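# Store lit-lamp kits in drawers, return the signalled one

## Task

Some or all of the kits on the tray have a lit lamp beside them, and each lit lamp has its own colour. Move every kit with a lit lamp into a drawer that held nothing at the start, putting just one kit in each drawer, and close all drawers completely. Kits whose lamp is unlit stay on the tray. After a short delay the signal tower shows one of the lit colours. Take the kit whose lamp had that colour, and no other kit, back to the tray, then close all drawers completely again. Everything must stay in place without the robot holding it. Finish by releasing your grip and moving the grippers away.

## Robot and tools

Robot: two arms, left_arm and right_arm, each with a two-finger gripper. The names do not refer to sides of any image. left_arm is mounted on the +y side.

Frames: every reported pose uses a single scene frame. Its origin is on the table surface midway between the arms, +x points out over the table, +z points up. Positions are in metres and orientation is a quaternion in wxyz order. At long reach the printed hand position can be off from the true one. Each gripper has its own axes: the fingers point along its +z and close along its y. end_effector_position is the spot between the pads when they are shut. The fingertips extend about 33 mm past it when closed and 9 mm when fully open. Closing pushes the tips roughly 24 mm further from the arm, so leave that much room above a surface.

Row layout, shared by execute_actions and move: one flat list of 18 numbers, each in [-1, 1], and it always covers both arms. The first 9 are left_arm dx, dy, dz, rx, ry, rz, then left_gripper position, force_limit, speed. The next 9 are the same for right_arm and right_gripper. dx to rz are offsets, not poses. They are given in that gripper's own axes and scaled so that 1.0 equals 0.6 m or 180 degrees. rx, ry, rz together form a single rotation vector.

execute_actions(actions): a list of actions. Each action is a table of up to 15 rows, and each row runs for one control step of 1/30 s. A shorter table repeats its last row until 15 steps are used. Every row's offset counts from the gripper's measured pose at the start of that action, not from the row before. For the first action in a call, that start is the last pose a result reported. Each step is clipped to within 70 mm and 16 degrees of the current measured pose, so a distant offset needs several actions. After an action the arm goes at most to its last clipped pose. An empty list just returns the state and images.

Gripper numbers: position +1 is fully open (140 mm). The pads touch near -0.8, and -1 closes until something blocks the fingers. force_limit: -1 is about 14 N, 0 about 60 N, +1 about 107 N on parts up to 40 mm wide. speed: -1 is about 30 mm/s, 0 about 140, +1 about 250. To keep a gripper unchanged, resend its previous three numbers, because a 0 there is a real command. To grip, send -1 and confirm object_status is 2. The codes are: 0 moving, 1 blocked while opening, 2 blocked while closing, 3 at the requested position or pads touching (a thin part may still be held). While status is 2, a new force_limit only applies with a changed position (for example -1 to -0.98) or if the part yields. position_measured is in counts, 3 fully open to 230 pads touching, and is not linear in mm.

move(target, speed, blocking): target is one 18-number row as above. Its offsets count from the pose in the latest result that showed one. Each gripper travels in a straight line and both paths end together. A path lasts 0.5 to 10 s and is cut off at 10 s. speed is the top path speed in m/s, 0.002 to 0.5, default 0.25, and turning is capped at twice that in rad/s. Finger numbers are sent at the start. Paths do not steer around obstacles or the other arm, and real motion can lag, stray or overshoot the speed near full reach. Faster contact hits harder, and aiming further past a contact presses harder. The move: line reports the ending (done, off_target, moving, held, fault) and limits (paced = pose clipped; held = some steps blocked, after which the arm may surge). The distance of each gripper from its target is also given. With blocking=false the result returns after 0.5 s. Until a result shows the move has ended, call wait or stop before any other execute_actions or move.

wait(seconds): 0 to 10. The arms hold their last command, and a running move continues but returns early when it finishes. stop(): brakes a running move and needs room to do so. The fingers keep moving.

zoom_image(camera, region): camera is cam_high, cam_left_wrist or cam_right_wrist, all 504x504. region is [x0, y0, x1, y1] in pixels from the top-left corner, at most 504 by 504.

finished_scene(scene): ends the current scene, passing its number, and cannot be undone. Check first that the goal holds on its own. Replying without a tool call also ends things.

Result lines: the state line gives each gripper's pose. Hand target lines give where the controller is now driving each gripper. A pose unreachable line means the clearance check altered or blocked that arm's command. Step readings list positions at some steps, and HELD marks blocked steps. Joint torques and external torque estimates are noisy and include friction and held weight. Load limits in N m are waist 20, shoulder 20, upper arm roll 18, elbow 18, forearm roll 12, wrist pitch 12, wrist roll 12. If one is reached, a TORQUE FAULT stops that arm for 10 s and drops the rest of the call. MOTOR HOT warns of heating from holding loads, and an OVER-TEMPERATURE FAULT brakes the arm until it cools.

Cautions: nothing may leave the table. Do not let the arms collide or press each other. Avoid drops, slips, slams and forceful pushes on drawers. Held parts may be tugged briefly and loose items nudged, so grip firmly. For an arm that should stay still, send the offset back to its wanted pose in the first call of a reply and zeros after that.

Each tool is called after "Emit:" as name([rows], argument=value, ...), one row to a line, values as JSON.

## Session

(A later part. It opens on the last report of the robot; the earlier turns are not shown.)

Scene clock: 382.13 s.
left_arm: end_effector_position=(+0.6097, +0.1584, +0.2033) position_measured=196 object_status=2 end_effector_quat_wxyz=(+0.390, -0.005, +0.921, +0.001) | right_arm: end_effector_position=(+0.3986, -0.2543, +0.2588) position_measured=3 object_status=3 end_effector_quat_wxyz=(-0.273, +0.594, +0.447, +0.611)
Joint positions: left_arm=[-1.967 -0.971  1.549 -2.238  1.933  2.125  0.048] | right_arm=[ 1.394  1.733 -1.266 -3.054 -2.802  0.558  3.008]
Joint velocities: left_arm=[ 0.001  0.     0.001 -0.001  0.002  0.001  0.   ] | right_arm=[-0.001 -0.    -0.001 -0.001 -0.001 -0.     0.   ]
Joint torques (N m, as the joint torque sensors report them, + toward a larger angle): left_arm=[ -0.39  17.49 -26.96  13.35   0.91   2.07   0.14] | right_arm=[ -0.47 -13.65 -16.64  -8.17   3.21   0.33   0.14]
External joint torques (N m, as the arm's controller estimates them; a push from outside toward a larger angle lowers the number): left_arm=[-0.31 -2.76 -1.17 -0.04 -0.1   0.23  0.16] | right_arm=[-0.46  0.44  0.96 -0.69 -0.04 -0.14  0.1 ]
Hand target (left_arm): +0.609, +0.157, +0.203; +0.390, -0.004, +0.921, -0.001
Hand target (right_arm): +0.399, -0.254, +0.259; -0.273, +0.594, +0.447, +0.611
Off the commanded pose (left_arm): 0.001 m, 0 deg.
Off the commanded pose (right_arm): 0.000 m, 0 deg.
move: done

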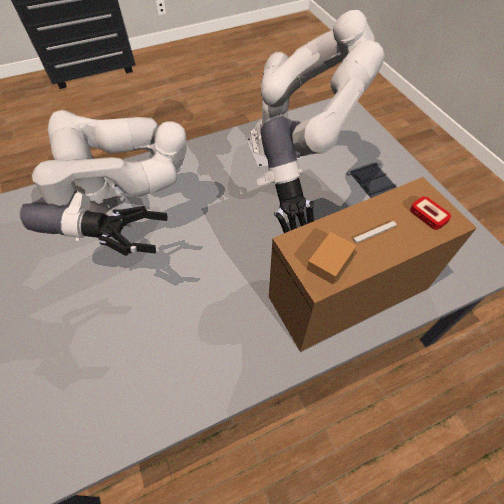

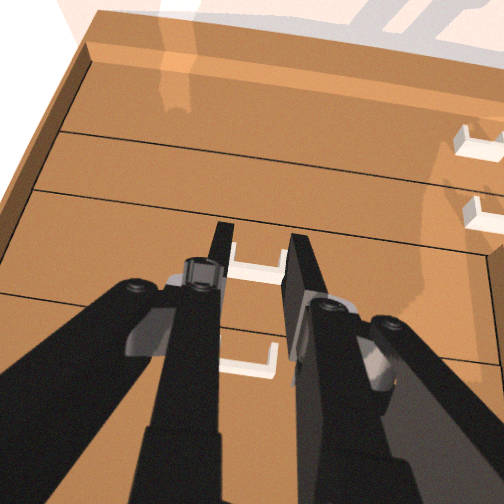

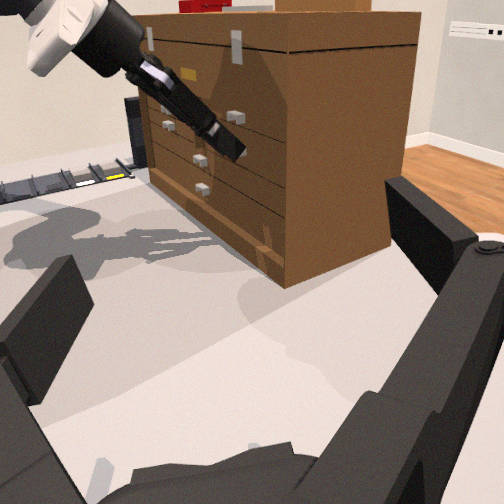

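H7 grasp (.610,.158,.203).

Emit:
move(target=[0.157,0.004,-0.163,0,0,0,-0.98,0.4,0,0,0,0,0,0,0,1,0,0], speed=0.07)

Emit:
move(target=[0,0,0,0,0,0,-0.17,0,0,0,0,0,0,0,0,1,0,0])

Emit:
move(target=[-0.04,0,-0.13,0,0,0,-0.17,0,0,0,0,0,0,0,0,1,0,0], speed=0.15)

Scene clock: 386.90 s.
left_arm: end_effector_position=(+0.4687, +0.1524, +0.2011) position_measured=196 object_status=2 end_effector_quat_wxyz=(+0.385, +0.006, +0.923, -0.006) | right_arm: end_effector_position=(+0.3986, -0.2543, +0.2588) position_measured=3 object_status=3 end_effector_quat_wxyz=(-0.273, +0.594, +0.447, +0.611)
Joint positions: left_arm=[-1.684 -0.943  1.258 -2.63   1.868  2.061 -0.104] | right_arm=[ 1.394  1.733 -1.266 -3.054 -2.802  0.558  3.008]
Joint velocities: left_arm=[ 0.005  0.015 -0.006 -0.003 -0.009  0.01  -0.018] | right_arm=[-0.001 -0.001  0.     0.     0.001 -0.     0.001]
Joint torques (N m, as the joint torque sensors report them, + toward a larger angle): left_arm=[  6.28   8.49 -24.77  18.06   1.47  -0.32  -0.08] | right_arm=[ -0.38 -13.91 -16.49  -8.26   3.22   0.32   0.14]
External joint torques (N m, as the arm's controller estimates them; a push from outside toward a larger angle lowers the number): left_arm=[ 6.23 -0.5  -4.9   2.99  0.34 -1.89 -0.05] | right_arm=[-0.35  0.2   1.07 -0.77 -0.02 -0.15  0.1 ]
Hand target (left_arm): +0.474, +0.160, +0.206; +0.390, -0.004, +0.921, +0.000
Hand target (right_arm): +0.399, -0.254, +0.259; -0.273, +0.594, +0.447, +0.611
Off the commanded pose (left_arm): 0.009 m, 2 deg.
Off the commanded pose (right_arm): 0.000 m, 0 deg.
move: off_target (left_arm)

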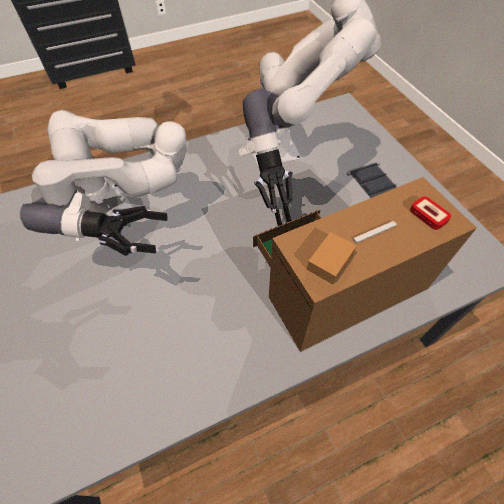

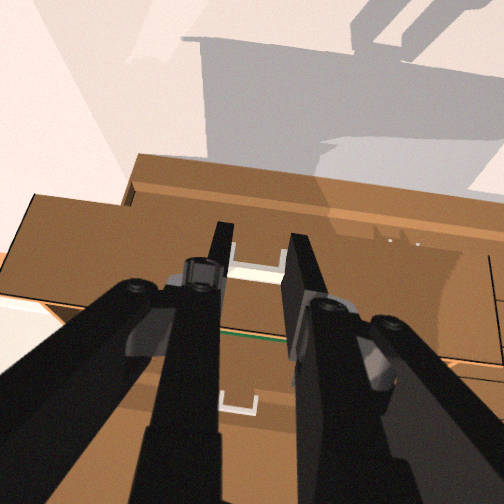

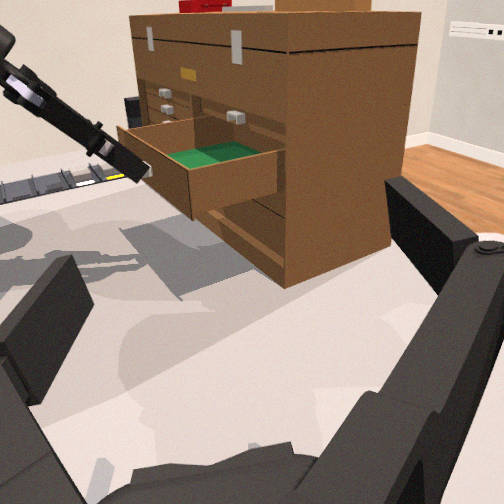

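Scene clock: 387.40 s.
left_arm: end_effector_position=(+0.4684, +0.1521, +0.2008) position_measured=150 object_status=3 end_effector_quat_wxyz=(+0.385, +0.006, +0.923, -0.006) | right_arm: end_effector_position=(+0.3986, -0.2543, +0.2588) position_measured=3 object_status=3 end_effector_quat_wxyz=(-0.273, +0.594, +0.447, +0.611)
Joint positions: left_arm=[-1.684 -0.942  1.259 -2.63   1.868  2.062 -0.104] | right_arm=[ 1.394  1.733 -1.266 -3.054 -2.802  0.558  3.008]
Joint velocities: left_arm=[ 0.001 -0.    -0.001 -0.001  0.001 -0.    -0.   ] | right_arm=[ 0.001  0.    -0.    -0.002  0.001  0.001  0.   ]
Joint torques (N m, as the joint torque sensors report them, + toward a larger angle): left_arm=[  0.2    7.99 -21.99  14.98   0.94   1.7    0.15] | right_arm=[ -0.57 -13.82 -16.28  -8.13   3.2    0.33   0.13]
External joint torques (N m, as the arm's controller estimates them; a push from outside toward a larger angle lowers the number): left_arm=[ 0.22 -1.08 -2.01 -0.07 -0.19  0.1   0.17] | right_arm=[-0.53  0.25  1.3  -0.58 -0.04 -0.14  0.09]
Hand target (left_arm): +0.469, +0.152, +0.201; +0.385, +0.006, +0.923, -0.006
Hand target (right_arm): +0.399, -0.254, +0.259; -0.273, +0.594, +0.447, +0.611
Off the commanded pose (left_arm): 0.000 m, 0 deg.
Off the commanded pose (right_arm): 0.000 m, 0 deg.
move: done

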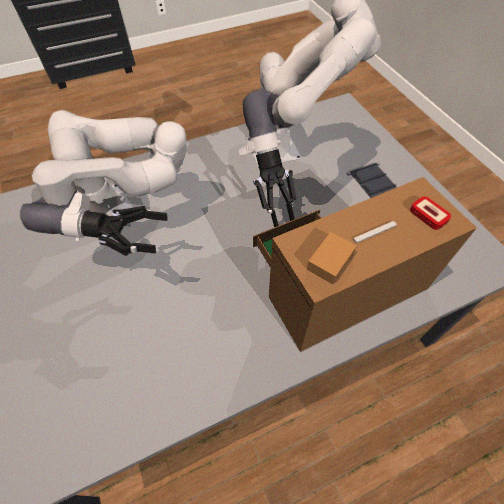

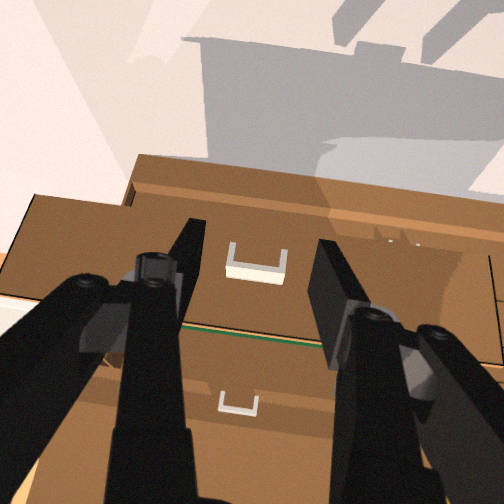

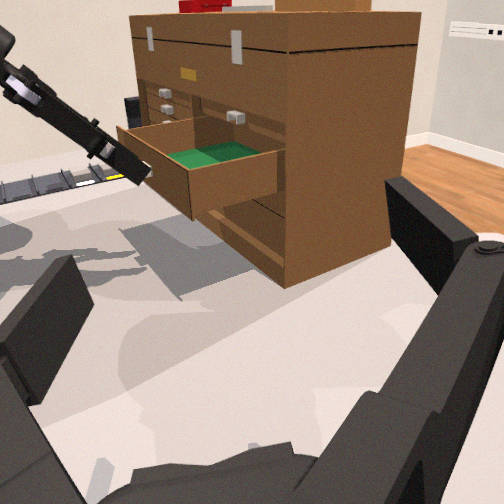

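Scene clock: 388.50 s.
left_arm: end_effector_position=(+0.4319, +0.1524, +0.2751) position_measured=150 object_status=3 end_effector_quat_wxyz=(+0.386, -0.000, +0.922, -0.011) | right_arm: end_effector_position=(+0.3986, -0.2543, +0.2588) position_measured=3 object_status=3 end_effector_quat_wxyz=(-0.273, +0.594, +0.447, +0.611)
Joint positions: left_arm=[-1.553 -1.007  0.972 -2.668  1.636  1.975 -0.002] | right_arm=[ 1.394  1.733 -1.266 -3.054 -2.802  0.558  3.008]
Joint velocities: left_arm=[ 0.002  0.    -0.002 -0.    -0.011 -0.007  0.035] | right_arm=[ 0.    -0.     0.002 -0.     0.     0.001 -0.001]
Joint torques (N m, as the joint torque sensors report them, + toward a larger angle): left_arm=[  1.9    5.26 -19.63  16.35   0.3    1.34   0.22] | right_arm=[ -0.27 -13.65 -16.43  -8.26   3.2    0.3    0.12]
External joint torques (N m, as the arm's controller estimates them; a push from outside toward a larger angle lowers the number): left_arm=[ 1.87 -1.16 -1.76 -1.67 -1.1  -0.45  0.24] | right_arm=[-0.29  0.44  1.08 -0.81 -0.02 -0.16  0.08]
Hand target (left_arm): +0.431, +0.154, +0.274; +0.384, +0.005, +0.923, -0.006
Hand target (right_arm): +0.399, -0.254, +0.259; -0.273, +0.594, +0.447, +0.611
Off the commanded pose (left_arm): 0.003 m, 1 deg.
Off the commanded pose (right_arm): 0.000 m, 0 deg.
move: done

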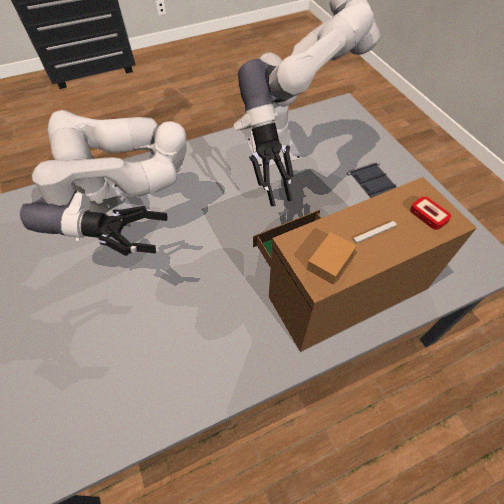

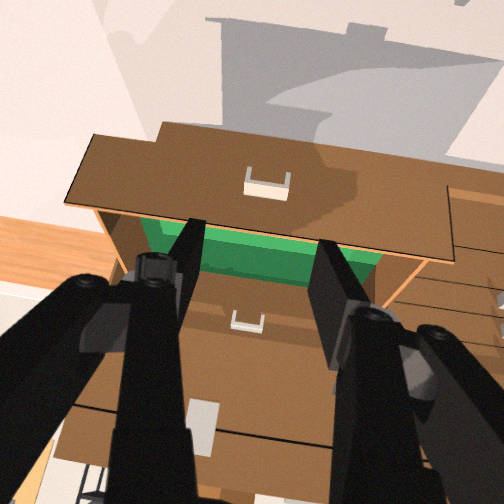

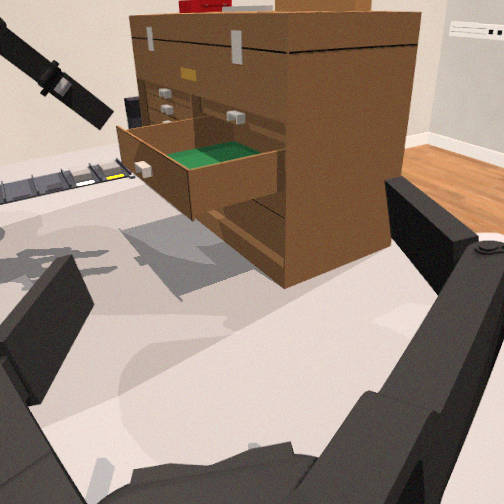

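Emit:
move(target=[-0.014,0.883,0.05,-0.2,0.2,-0.471,-0.17,0,0,0,0,0,0,0,0,1,0,0], speed=0.35)

Scene clock: 393.57 s.
left_arm: end_effector_position=(+0.4632, +0.6878, +0.2444) position_measured=150 object_status=3 end_effector_quat_wxyz=(+0.010, +0.706, -0.709, -0.013) | right_arm: end_effector_position=(+0.3986, -0.2543, +0.2588) position_measured=3 object_status=3 end_effector_quat_wxyz=(-0.273, +0.594, +0.447, +0.611)
Joint positions: left_arm=[-1.338 -1.012  1.465 -1.673  1.007  1.505 -0.04 ] | right_arm=[ 1.394  1.733 -1.266 -3.054 -2.802  0.558  3.008]
Joint velocities: left_arm=[ 0.    -0.001 -0.002  0.003  0.001 -0.019  0.001] | right_arm=[ 0.     0.002 -0.     0.    -0.    -0.     0.   ]
Joint torques (N m, as the joint torque sensors report them, + toward a larger angle): left_arm=[ -1.51  29.91 -27.49  13.49  -0.42   1.96   0.05] | right_arm=[ -0.44 -13.69 -16.7   -7.94   3.2    0.32   0.14]
External joint torques (N m, as the arm's controller estimates them; a push from outside toward a larger angle lowers the number): left_arm=[-1.44 -1.28 -0.55  1.12 -1.22 -0.47  0.05] | right_arm=[-0.45  0.36  0.83 -0.46 -0.03 -0.14  0.1 ]
Hand target (left_arm): +0.462, +0.687, +0.244; +0.013, +0.706, -0.708, -0.014
Hand target (right_arm): +0.399, -0.254, +0.259; -0.273, +0.594, +0.447, +0.611
Off the commanded pose (left_arm): 0.008 m, 2 deg.
Off the commanded pose (right_arm): 0.000 m, 0 deg.
move: off_target (left_arm)

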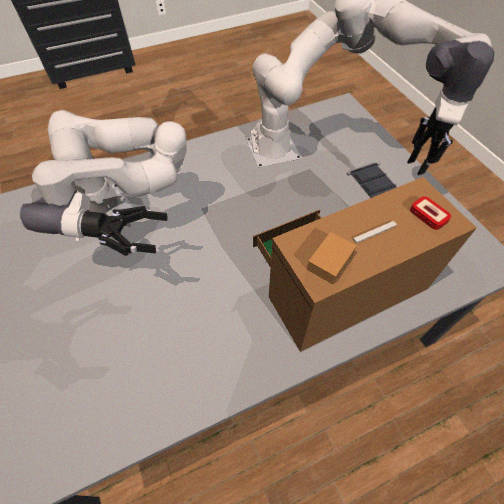

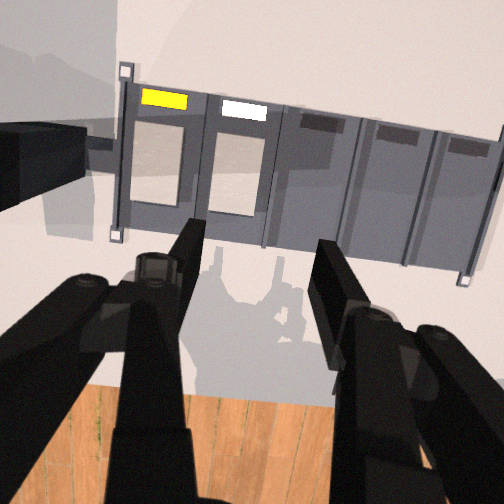

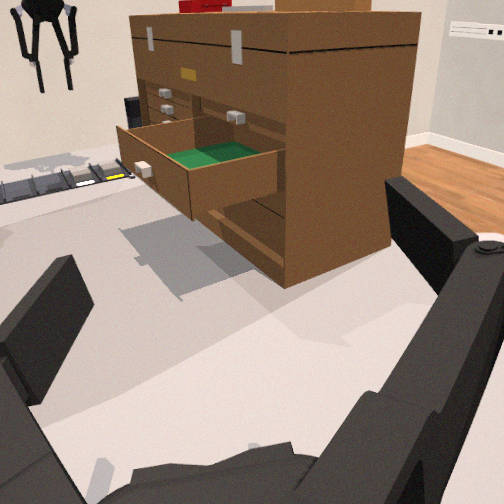

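Emit:
move(target=[0.005,-0.022,0.28,0,0,0,-0.17,0,0,0,0,0,0,0,0,1,0,0], speed=0.2)

Scene clock: 396.30 s.
left_arm: end_effector_position=(+0.4703, +0.6847, +0.0762) position_measured=150 object_status=3 end_effector_quat_wxyz=(+0.011, +0.703, -0.711, -0.013) | right_arm: end_effector_position=(+0.3986, -0.2543, +0.2588) position_measured=3 object_status=3 end_effector_quat_wxyz=(-0.273, +0.594, +0.447, +0.611)
Joint positions: left_arm=[-1.366 -1.17   1.688 -1.832  1.206  1.742 -0.118] | right_arm=[ 1.394  1.733 -1.266 -3.054 -2.802  0.558  3.008]
Joint velocities: left_arm=[-0.    -0.     0.     0.001  0.     0.012 -0.014] | right_arm=[ 0.    -0.    -0.     0.     0.     0.    -0.002]
Joint torques (N m, as the joint torque sensors report them, + toward a larger angle): left_arm=[ -1.09  30.64 -29.92   9.35   1.68   2.85  -0.15] | right_arm=[ -0.44 -13.74 -16.53  -8.13   3.18   0.3    0.12]
External joint torques (N m, as the arm's controller estimates them; a push from outside toward a larger angle lowers the number): left_arm=[-1.09 -2.93 -0.5  -0.25  0.9   0.43 -0.15] | right_arm=[-0.45  0.35  1.02 -0.68 -0.05 -0.16  0.08]
Hand target (left_arm): +0.472, +0.685, +0.076; +0.008, +0.705, -0.709, -0.014
Hand target (right_arm): +0.399, -0.254, +0.259; -0.273, +0.594, +0.447, +0.611
Off the commanded pose (left_arm): 0.001 m, 0 deg.
Off the commanded pose (right_arm): 0.000 m, 0 deg.
move: done

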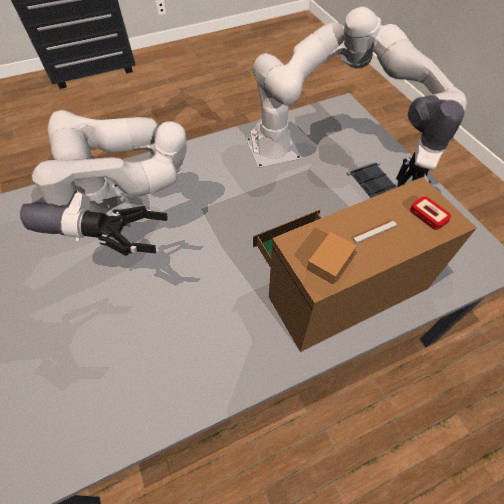

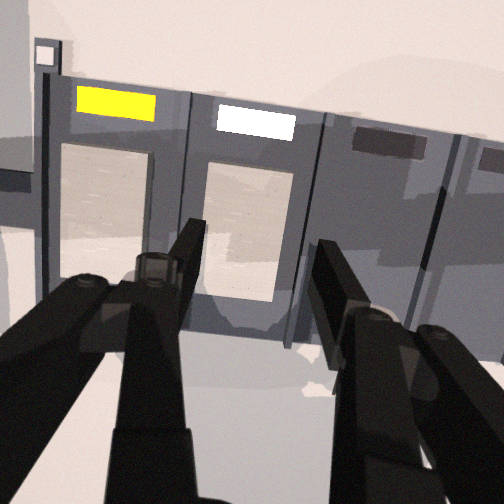

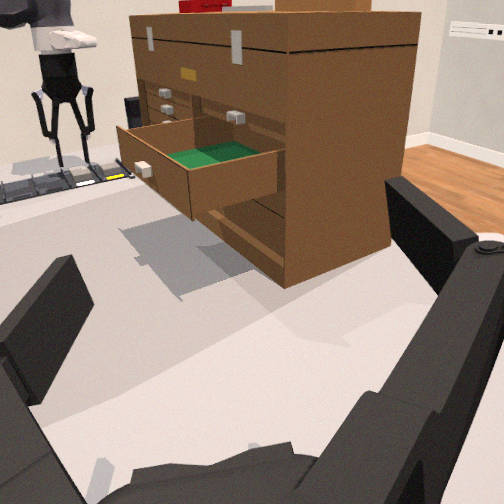

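Emit:
move(target=[0,0.014,0,0,0,0,-0.17,0,0,0,0,0,0,0,0,1,0,0], speed=0.05)

Emit:
move(target=[0,0,0.039,0,0,0,-0.17,0,0,0,0,0,0,0,0,1,0,0], speed=0.05)

Emit:
move(target=[0,0,0,0,0,0,-1,0,0,0,0,0,0,0,0,1,0,0])

Emit:
move(target=[0,0.03,-0.38,0,0,0,-1,0,0,0,0,0,0,0,0,1,0,0], speed=0.2)

Scene clock: 398.87 s.
left_arm: end_effector_position=(+0.4621, +0.6848, +0.0754) position_measured=150 object_status=3 end_effector_quat_wxyz=(+0.012, +0.705, -0.709, -0.013) | right_arm: end_effector_position=(+0.3986, -0.2543, +0.2588) position_measured=3 object_status=3 end_effector_quat_wxyz=(-0.273, +0.594, +0.447, +0.611)
Joint positions: left_arm=[-1.34  -1.169  1.681 -1.858  1.206  1.744 -0.122] | right_arm=[ 1.394  1.733 -1.266 -3.054 -2.802  0.558  3.008]
Joint velocities: left_arm=[ 0.001 -0.001 -0.002 -0.005  0.     0.    -0.001] | right_arm=[-0.     0.    -0.     0.001 -0.001  0.     0.   ]
Joint torques (N m, as the joint torque sensors report them, + toward a larger angle): left_arm=[  1.29  30.44 -31.71   7.95   1.06   2.48   0.16] | right_arm=[ -0.63 -13.87 -16.55  -8.08   3.25   0.3    0.1 ]
External joint torques (N m, as the arm's controller estimates them; a push from outside toward a larger angle lowers the number): left_arm=[ 1.43 -2.42 -2.33 -1.52  0.29  0.06  0.16] | right_arm=[-0.64  0.2   0.99 -0.65  0.02 -0.16  0.06]
Hand target (left_arm): +0.462, +0.685, +0.076; +0.011, +0.703, -0.711, -0.014
Hand target (right_arm): +0.399, -0.254, +0.259; -0.273, +0.594, +0.447, +0.611
Off the commanded pose (left_arm): 0.001 m, 0 deg.
Off the commanded pose (right_arm): 0.000 m, 0 deg.
move: done

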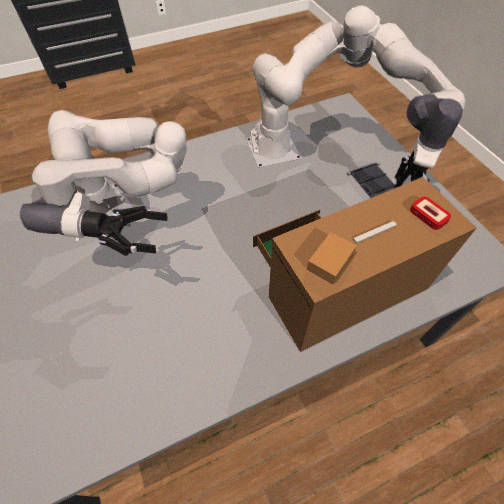

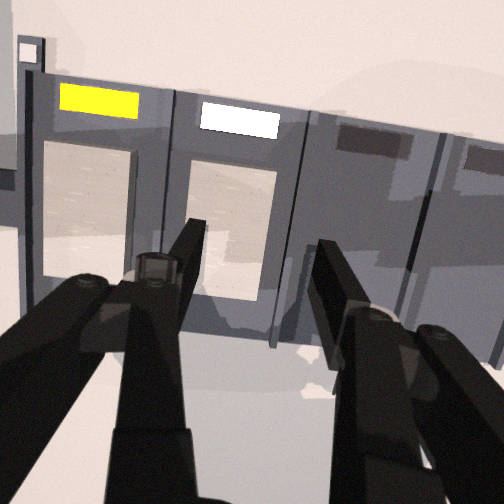

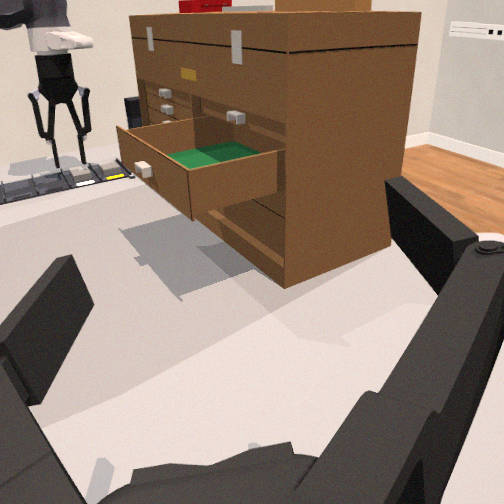

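Scene clock: 399.63 s.
left_arm: end_effector_position=(+0.4636, +0.6870, +0.0609) position_measured=150 object_status=3 end_effector_quat_wxyz=(+0.009, +0.704, -0.710, -0.012) | right_arm: end_effector_position=(+0.3986, -0.2543, +0.2588) position_measured=3 object_status=3 end_effector_quat_wxyz=(-0.273, +0.594, +0.447, +0.611)
Joint positions: left_arm=[-1.343 -1.182  1.705 -1.864  1.229  1.772 -0.126] | right_arm=[ 1.394  1.733 -1.266 -3.054 -2.802  0.558  3.008]
Joint velocities: left_arm=[-0.    -0.     0.003 -0.001  0.004  0.015 -0.003] | right_arm=[ 0.    -0.001  0.001 -0.001 -0.001  0.     0.   ]
Joint torques (N m, as the joint torque sensors report them, + toward a larger angle): left_arm=[ -1.54  25.77 -23.93   6.63   2.11   2.8   -0.13] | right_arm=[ -0.43 -13.72 -16.91  -8.21   3.2    0.3    0.14]
External joint torques (N m, as the arm's controller estimates them; a push from outside toward a larger angle lowers the number): left_arm=[-1.55 -7.4   5.56 -2.62  1.33  0.37 -0.13] | right_arm=[-0.42  0.39  0.64 -0.7  -0.03 -0.17  0.11]
Hand target (left_arm): +0.461, +0.685, +0.052; +0.012, +0.705, -0.709, -0.013
Hand target (right_arm): +0.399, -0.254, +0.259; -0.273, +0.594, +0.447, +0.611
Off the commanded pose (left_arm): 0.009 m, 0 deg.
Off the commanded pose (right_arm): 0.000 m, 0 deg.
move: off_target (left_arm)

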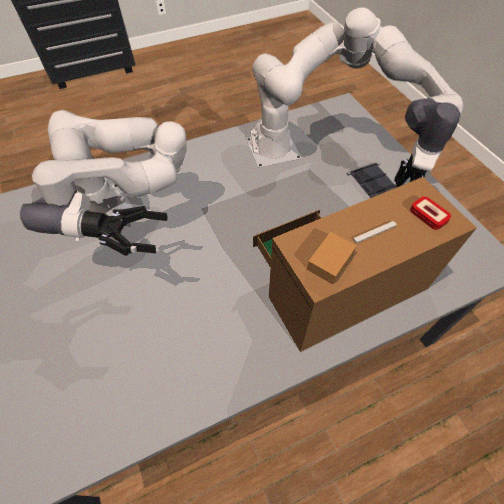

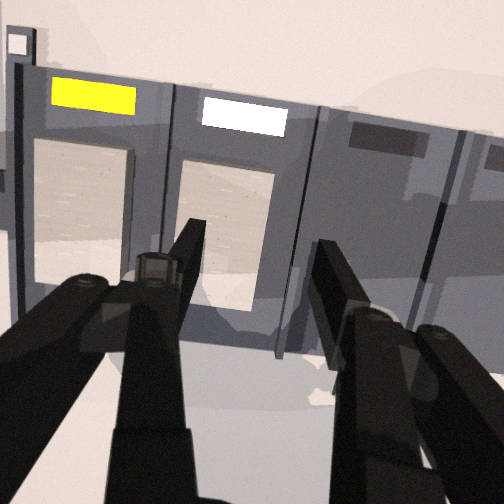

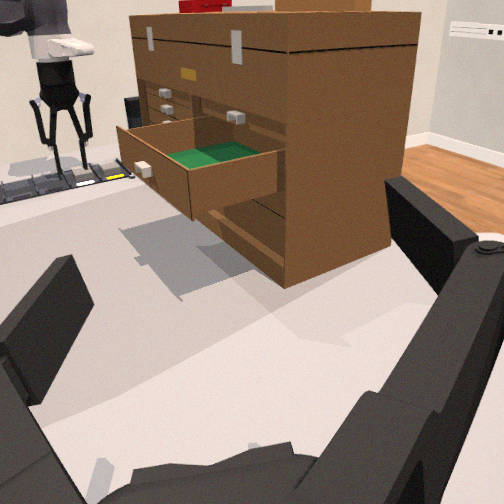

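Scene clock: 400.20 s.
left_arm: end_effector_position=(+0.4655, +0.6866, +0.0624) position_measured=233 object_status=0 end_effector_quat_wxyz=(+0.007, +0.704, -0.710, -0.010) | right_arm: end_effector_position=(+0.3986, -0.2543, +0.2588) position_measured=3 object_status=3 end_effector_quat_wxyz=(-0.273, +0.594, +0.447, +0.611)
Joint positions: left_arm=[-1.343 -1.182  1.703 -1.864  1.229  1.775 -0.126] | right_arm=[ 1.394  1.733 -1.266 -3.054 -2.802  0.558  3.008]
Joint velocities: left_arm=[-0.    -0.001 -0.001 -0.002 -0.001  0.    -0.001] | right_arm=[-0.001 -0.001 -0.    -0.     0.    -0.     0.001]
Joint torques (N m, as the joint torque sensors report them, + toward a larger angle): left_arm=[  0.09  30.69 -29.91   8.56   0.62   1.94   0.11] | right_arm=[ -0.48 -13.66 -16.51  -8.23   3.2    0.32   0.16]
External joint torques (N m, as the arm's controller estimates them; a push from outside toward a larger angle lowers the number): left_arm=[ 0.05 -2.4  -0.41 -0.68 -0.15 -0.5   0.11] | right_arm=[-0.45  0.43  1.09 -0.74 -0.04 -0.14  0.13]
Hand target (left_arm): +0.464, +0.687, +0.061; +0.009, +0.704, -0.710, -0.012
Hand target (right_arm): +0.399, -0.254, +0.259; -0.273, +0.594, +0.447, +0.611
Off the commanded pose (left_arm): 0.002 m, 0 deg.
Off the commanded pose (right_arm): 0.000 m, 0 deg.
move: done

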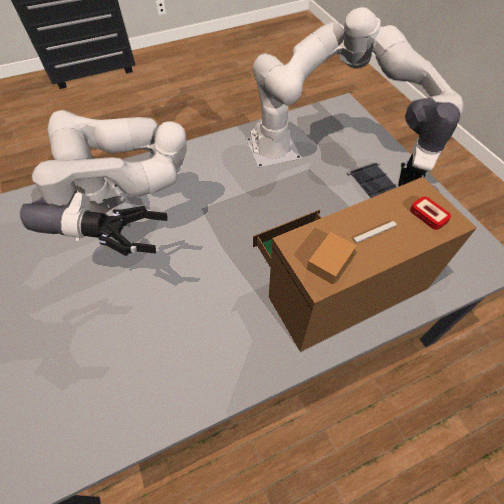

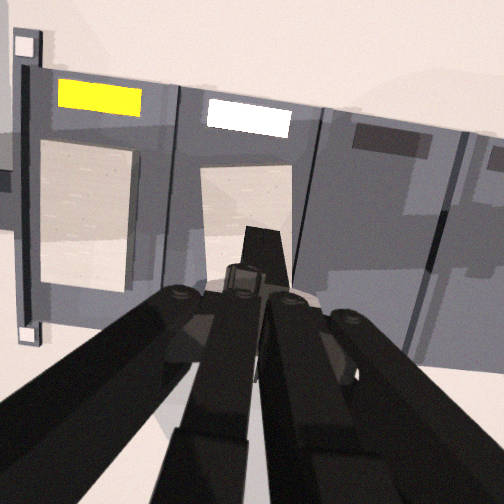

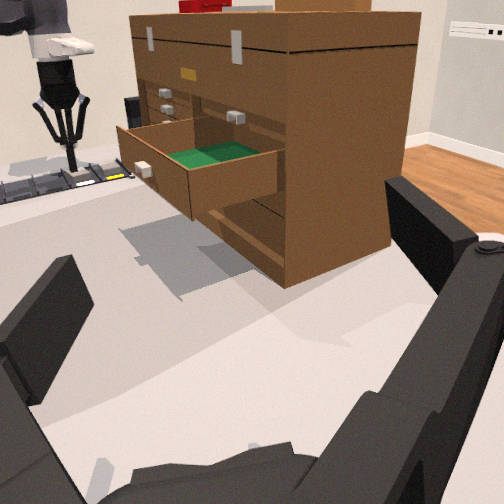

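Scene clock: 402.00 s.
left_arm: end_effector_position=(+0.4518, +0.6895, +0.2909) position_measured=233 object_status=3 end_effector_quat_wxyz=(+0.005, +0.708, -0.706, -0.010) | right_arm: end_effector_position=(+0.3986, -0.2543, +0.2588) position_measured=3 object_status=3 end_effector_quat_wxyz=(-0.273, +0.594, +0.447, +0.611)
Joint positions: left_arm=[-1.307 -0.971  1.399 -1.632  0.963  1.443 -0.021] | right_arm=[ 1.394  1.733 -1.266 -3.054 -2.802  0.558  3.008]
Joint velocities: left_arm=[-0.001  0.    -0.     0.001 -0.001 -0.013  0.012] | right_arm=[ 0.001 -0.     0.001 -0.002 -0.    -0.001 -0.001]
Joint torques (N m, as the joint torque sensors report them, + toward a larger angle): left_arm=[ -1.67  26.69 -28.29  14.71  -0.26   1.89   0.32] | right_arm=[ -0.6  -13.66 -16.49  -8.27   3.19   0.3    0.16]
External joint torques (N m, as the arm's controller estimates them; a push from outside toward a larger angle lowers the number): left_arm=[-1.62 -3.18 -2.44  1.92 -1.07 -0.56  0.32] | right_arm=[-0.66  0.41  1.08 -0.79 -0.06 -0.16  0.12]
Hand target (left_arm): +0.451, +0.688, +0.291; +0.008, +0.705, -0.709, -0.009
Hand target (right_arm): +0.399, -0.254, +0.259; -0.273, +0.594, +0.447, +0.611
Off the commanded pose (left_arm): 0.004 m, 1 deg.
Off the commanded pose (right_arm): 0.000 m, 0 deg.
move: off_target (left_arm)

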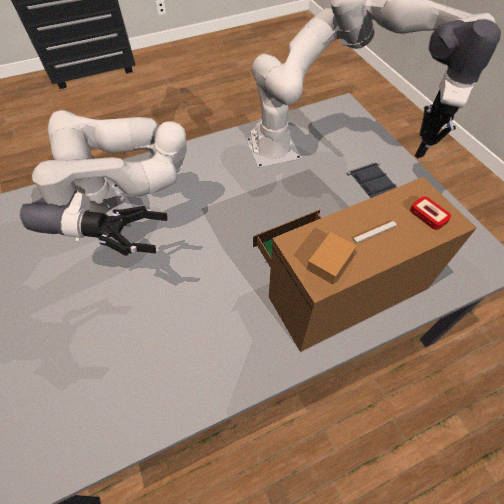

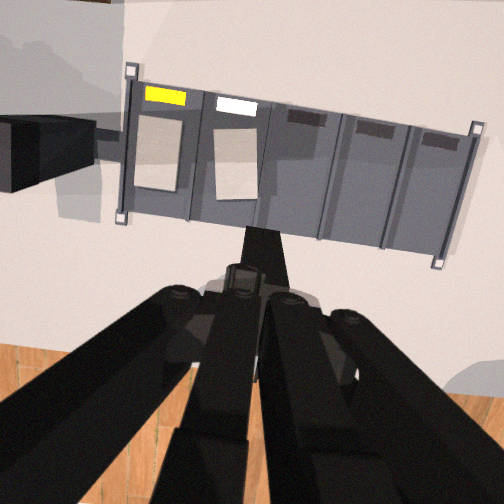

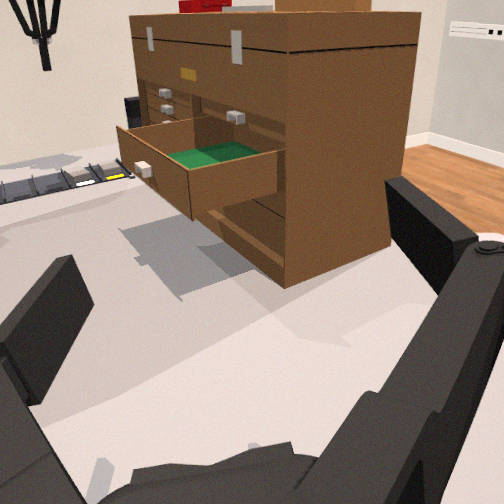

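Emit:
move(target=[0.006,-0.037,0.345,0,0,-0.06,-0.17,0,0,0,0,0,0,0,0,1,0,0], speed=0.2)

Scene clock: 405.10 s.
left_arm: end_effector_position=(+0.4701, +0.6863, +0.0840) position_measured=150 object_status=3 end_effector_quat_wxyz=(+0.005, +0.768, -0.640, -0.010) | right_arm: end_effector_position=(+0.3986, -0.2543, +0.2588) position_measured=3 object_status=3 end_effector_quat_wxyz=(-0.273, +0.594, +0.447, +0.611)
Joint positions: left_arm=[-1.354 -1.121  1.701 -1.845  1.164  1.78  -0.295] | right_arm=[ 1.394  1.733 -1.266 -3.054 -2.802  0.558  3.008]
Joint velocities: left_arm=[ 0.     0.002  0.001 -0.001 -0.     0.006 -0.027] | right_arm=[-0.     0.001  0.001  0.001 -0.001  0.001 -0.001]
Joint torques (N m, as the joint torque sensors report them, + toward a larger angle): left_arm=[ -0.47  31.84 -29.14   9.13   1.75   2.8   -0.02] | right_arm=[ -0.36 -13.75 -16.69  -8.35   3.21   0.31   0.14]
External joint torques (N m, as the arm's controller estimates them; a push from outside toward a larger angle lowers the number): left_arm=[-0.37 -1.09 -0.37 -1.49  0.97  0.34 -0.03] | right_arm=[-0.32  0.32  0.85 -0.86 -0.02 -0.16  0.1 ]
Hand target (left_arm): +0.471, +0.686, +0.083; +0.003, +0.770, -0.637, -0.011
Hand target (right_arm): +0.399, -0.254, +0.259; -0.273, +0.594, +0.447, +0.611
Off the commanded pose (left_arm): 0.001 m, 1 deg.
Off the commanded pose (right_arm): 0.000 m, 0 deg.
move: done

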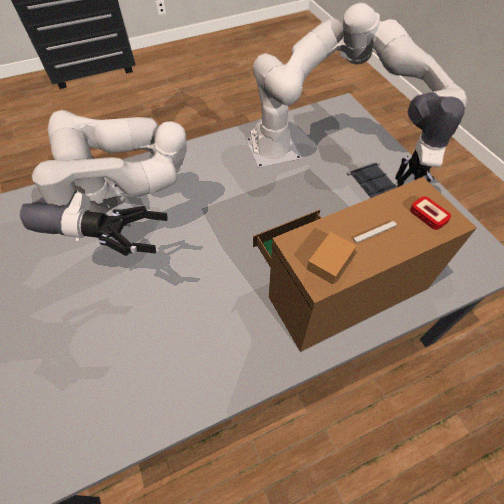

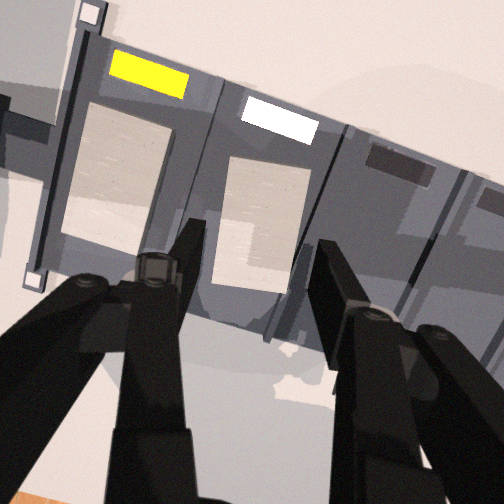

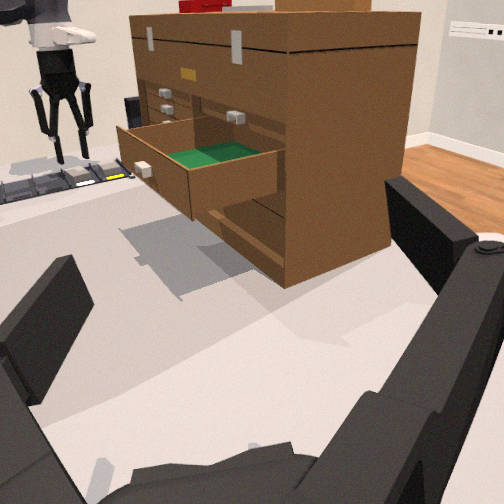

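Emit:
move(target=[0,0,0.048,0,0,0,-0.24,0,0,0,0,0,0,0,0,1,0,0], speed=0.04)

Emit:
move(target=[0,0,0,0,0,0,-1,0,0,0,0,0,0,0,0,1,0,0])

Scene clock: 407.47 s.
left_arm: end_effector_position=(+0.4680, +0.6875, +0.0564) position_measured=159 object_status=3 end_effector_quat_wxyz=(+0.007, +0.769, -0.640, -0.010) | right_arm: end_effector_position=(+0.3986, -0.2543, +0.2588) position_measured=3 object_status=3 end_effector_quat_wxyz=(-0.273, +0.594, +0.447, +0.611)
Joint positions: left_arm=[-1.363 -1.146  1.745 -1.855  1.197  1.816 -0.303] | right_arm=[ 1.394  1.733 -1.266 -3.054 -2.802  0.558  3.008]
Joint velocities: left_arm=[-0.001  0.     0.001 -0.     0.004  0.012 -0.001] | right_arm=[-0.     0.    -0.     0.    -0.001 -0.     0.   ]
Joint torques (N m, as the joint torque sensors report them, + toward a larger angle): left_arm=[ -0.8   30.24 -29.36   9.01   1.74   2.7   -0.03] | right_arm=[ -0.88 -13.71 -16.68  -8.14   3.19   0.3    0.15]
External joint torques (N m, as the arm's controller estimates them; a push from outside toward a larger angle lowers the number): left_arm=[-0.86 -3.3  -0.51 -1.09  0.96  0.26 -0.03] | right_arm=[-0.87  0.35  0.87 -0.64 -0.05 -0.17  0.11]
Hand target (left_arm): +0.470, +0.686, +0.055; +0.005, +0.768, -0.640, -0.010
Hand target (right_arm): +0.399, -0.254, +0.259; -0.273, +0.594, +0.447, +0.611
Off the commanded pose (left_arm): 0.002 m, 0 deg.
Off the commanded pose (right_arm): 0.000 m, 0 deg.
move: done

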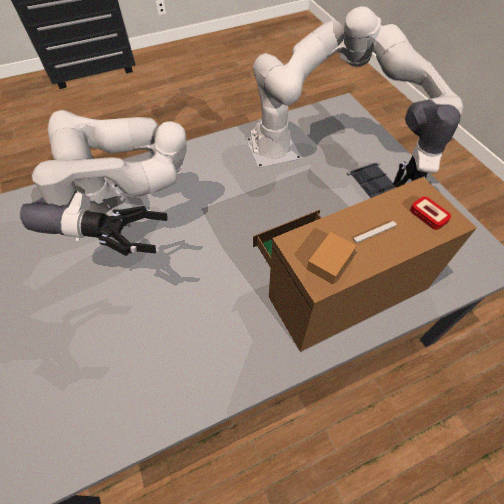

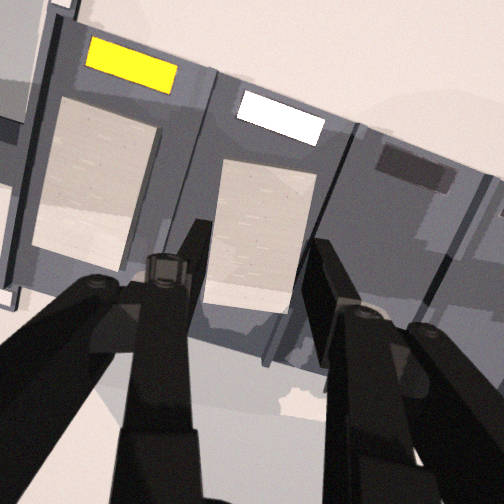

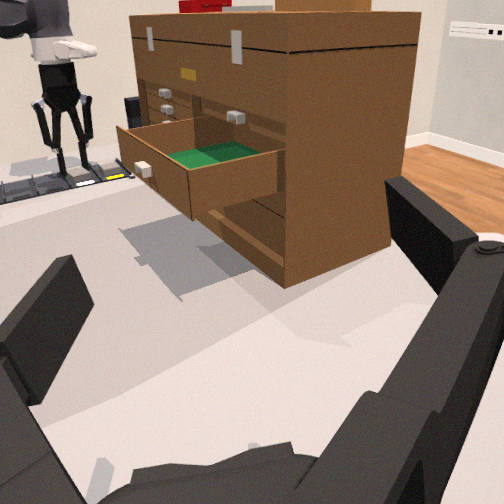

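Scene clock: 407.97 s.
left_arm: end_effector_position=(+0.4695, +0.6870, +0.0572) position_measured=175 object_status=2 end_effector_quat_wxyz=(+0.006, +0.768, -0.640, -0.009) | right_arm: end_effector_position=(+0.3986, -0.2543, +0.2588) position_measured=3 object_status=3 end_effector_quat_wxyz=(-0.273, +0.594, +0.447, +0.611)
Joint positions: left_arm=[-1.363 -1.146  1.743 -1.855  1.197  1.819 -0.303] | right_arm=[ 1.394  1.733 -1.266 -3.054 -2.802  0.558  3.008]
Joint velocities: left_arm=[-0.001 -0.001 -0.001  0.001  0.    -0.     0.001] | right_arm=[-0.002  0.     0.001 -0.001 -0.    -0.001  0.   ]
Joint torques (N m, as the joint torque sensors report them, + toward a larger angle): left_arm=[ -0.27  31.48 -29.57  10.43   0.51   1.99   0.15] | right_arm=[ -0.58 -13.89 -16.67  -8.1    3.22   0.34   0.15]
External joint torques (N m, as the arm's controller estimates them; a push from outside toward a larger angle lowers the number): left_arm=[-0.12 -2.07 -0.59  0.39 -0.26 -0.48  0.15] | right_arm=[-0.48  0.16  0.88 -0.57 -0.02 -0.14  0.12]
Hand target (left_arm): +0.468, +0.687, +0.056; +0.007, +0.769, -0.640, -0.010
Hand target (right_arm): +0.399, -0.254, +0.259; -0.273, +0.594, +0.447, +0.611
Off the commanded pose (left_arm): 0.002 m, 0 deg.
Off the commanded pose (right_arm): 0.000 m, 0 deg.
move: done

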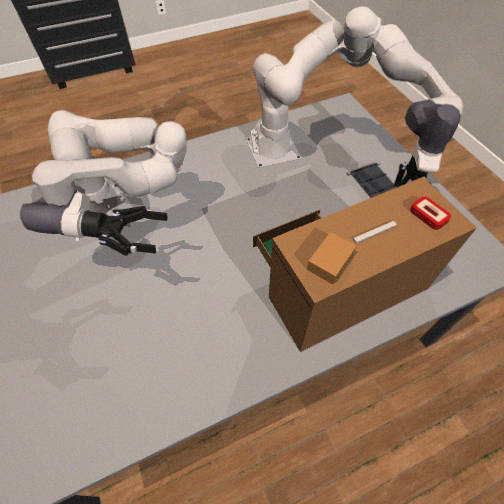

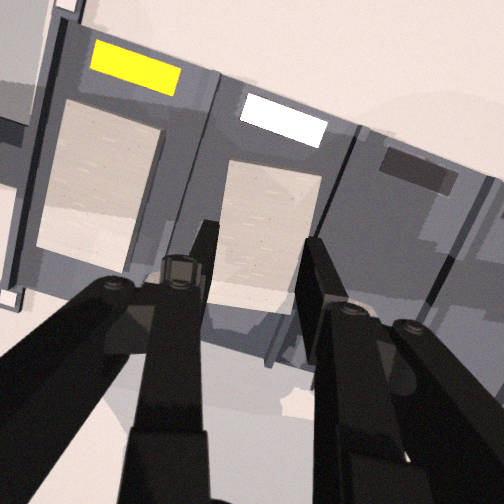

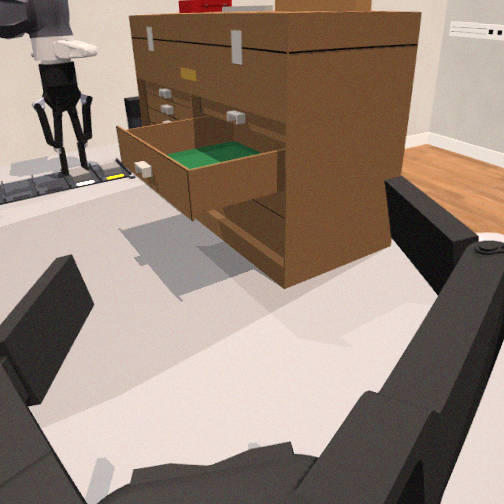

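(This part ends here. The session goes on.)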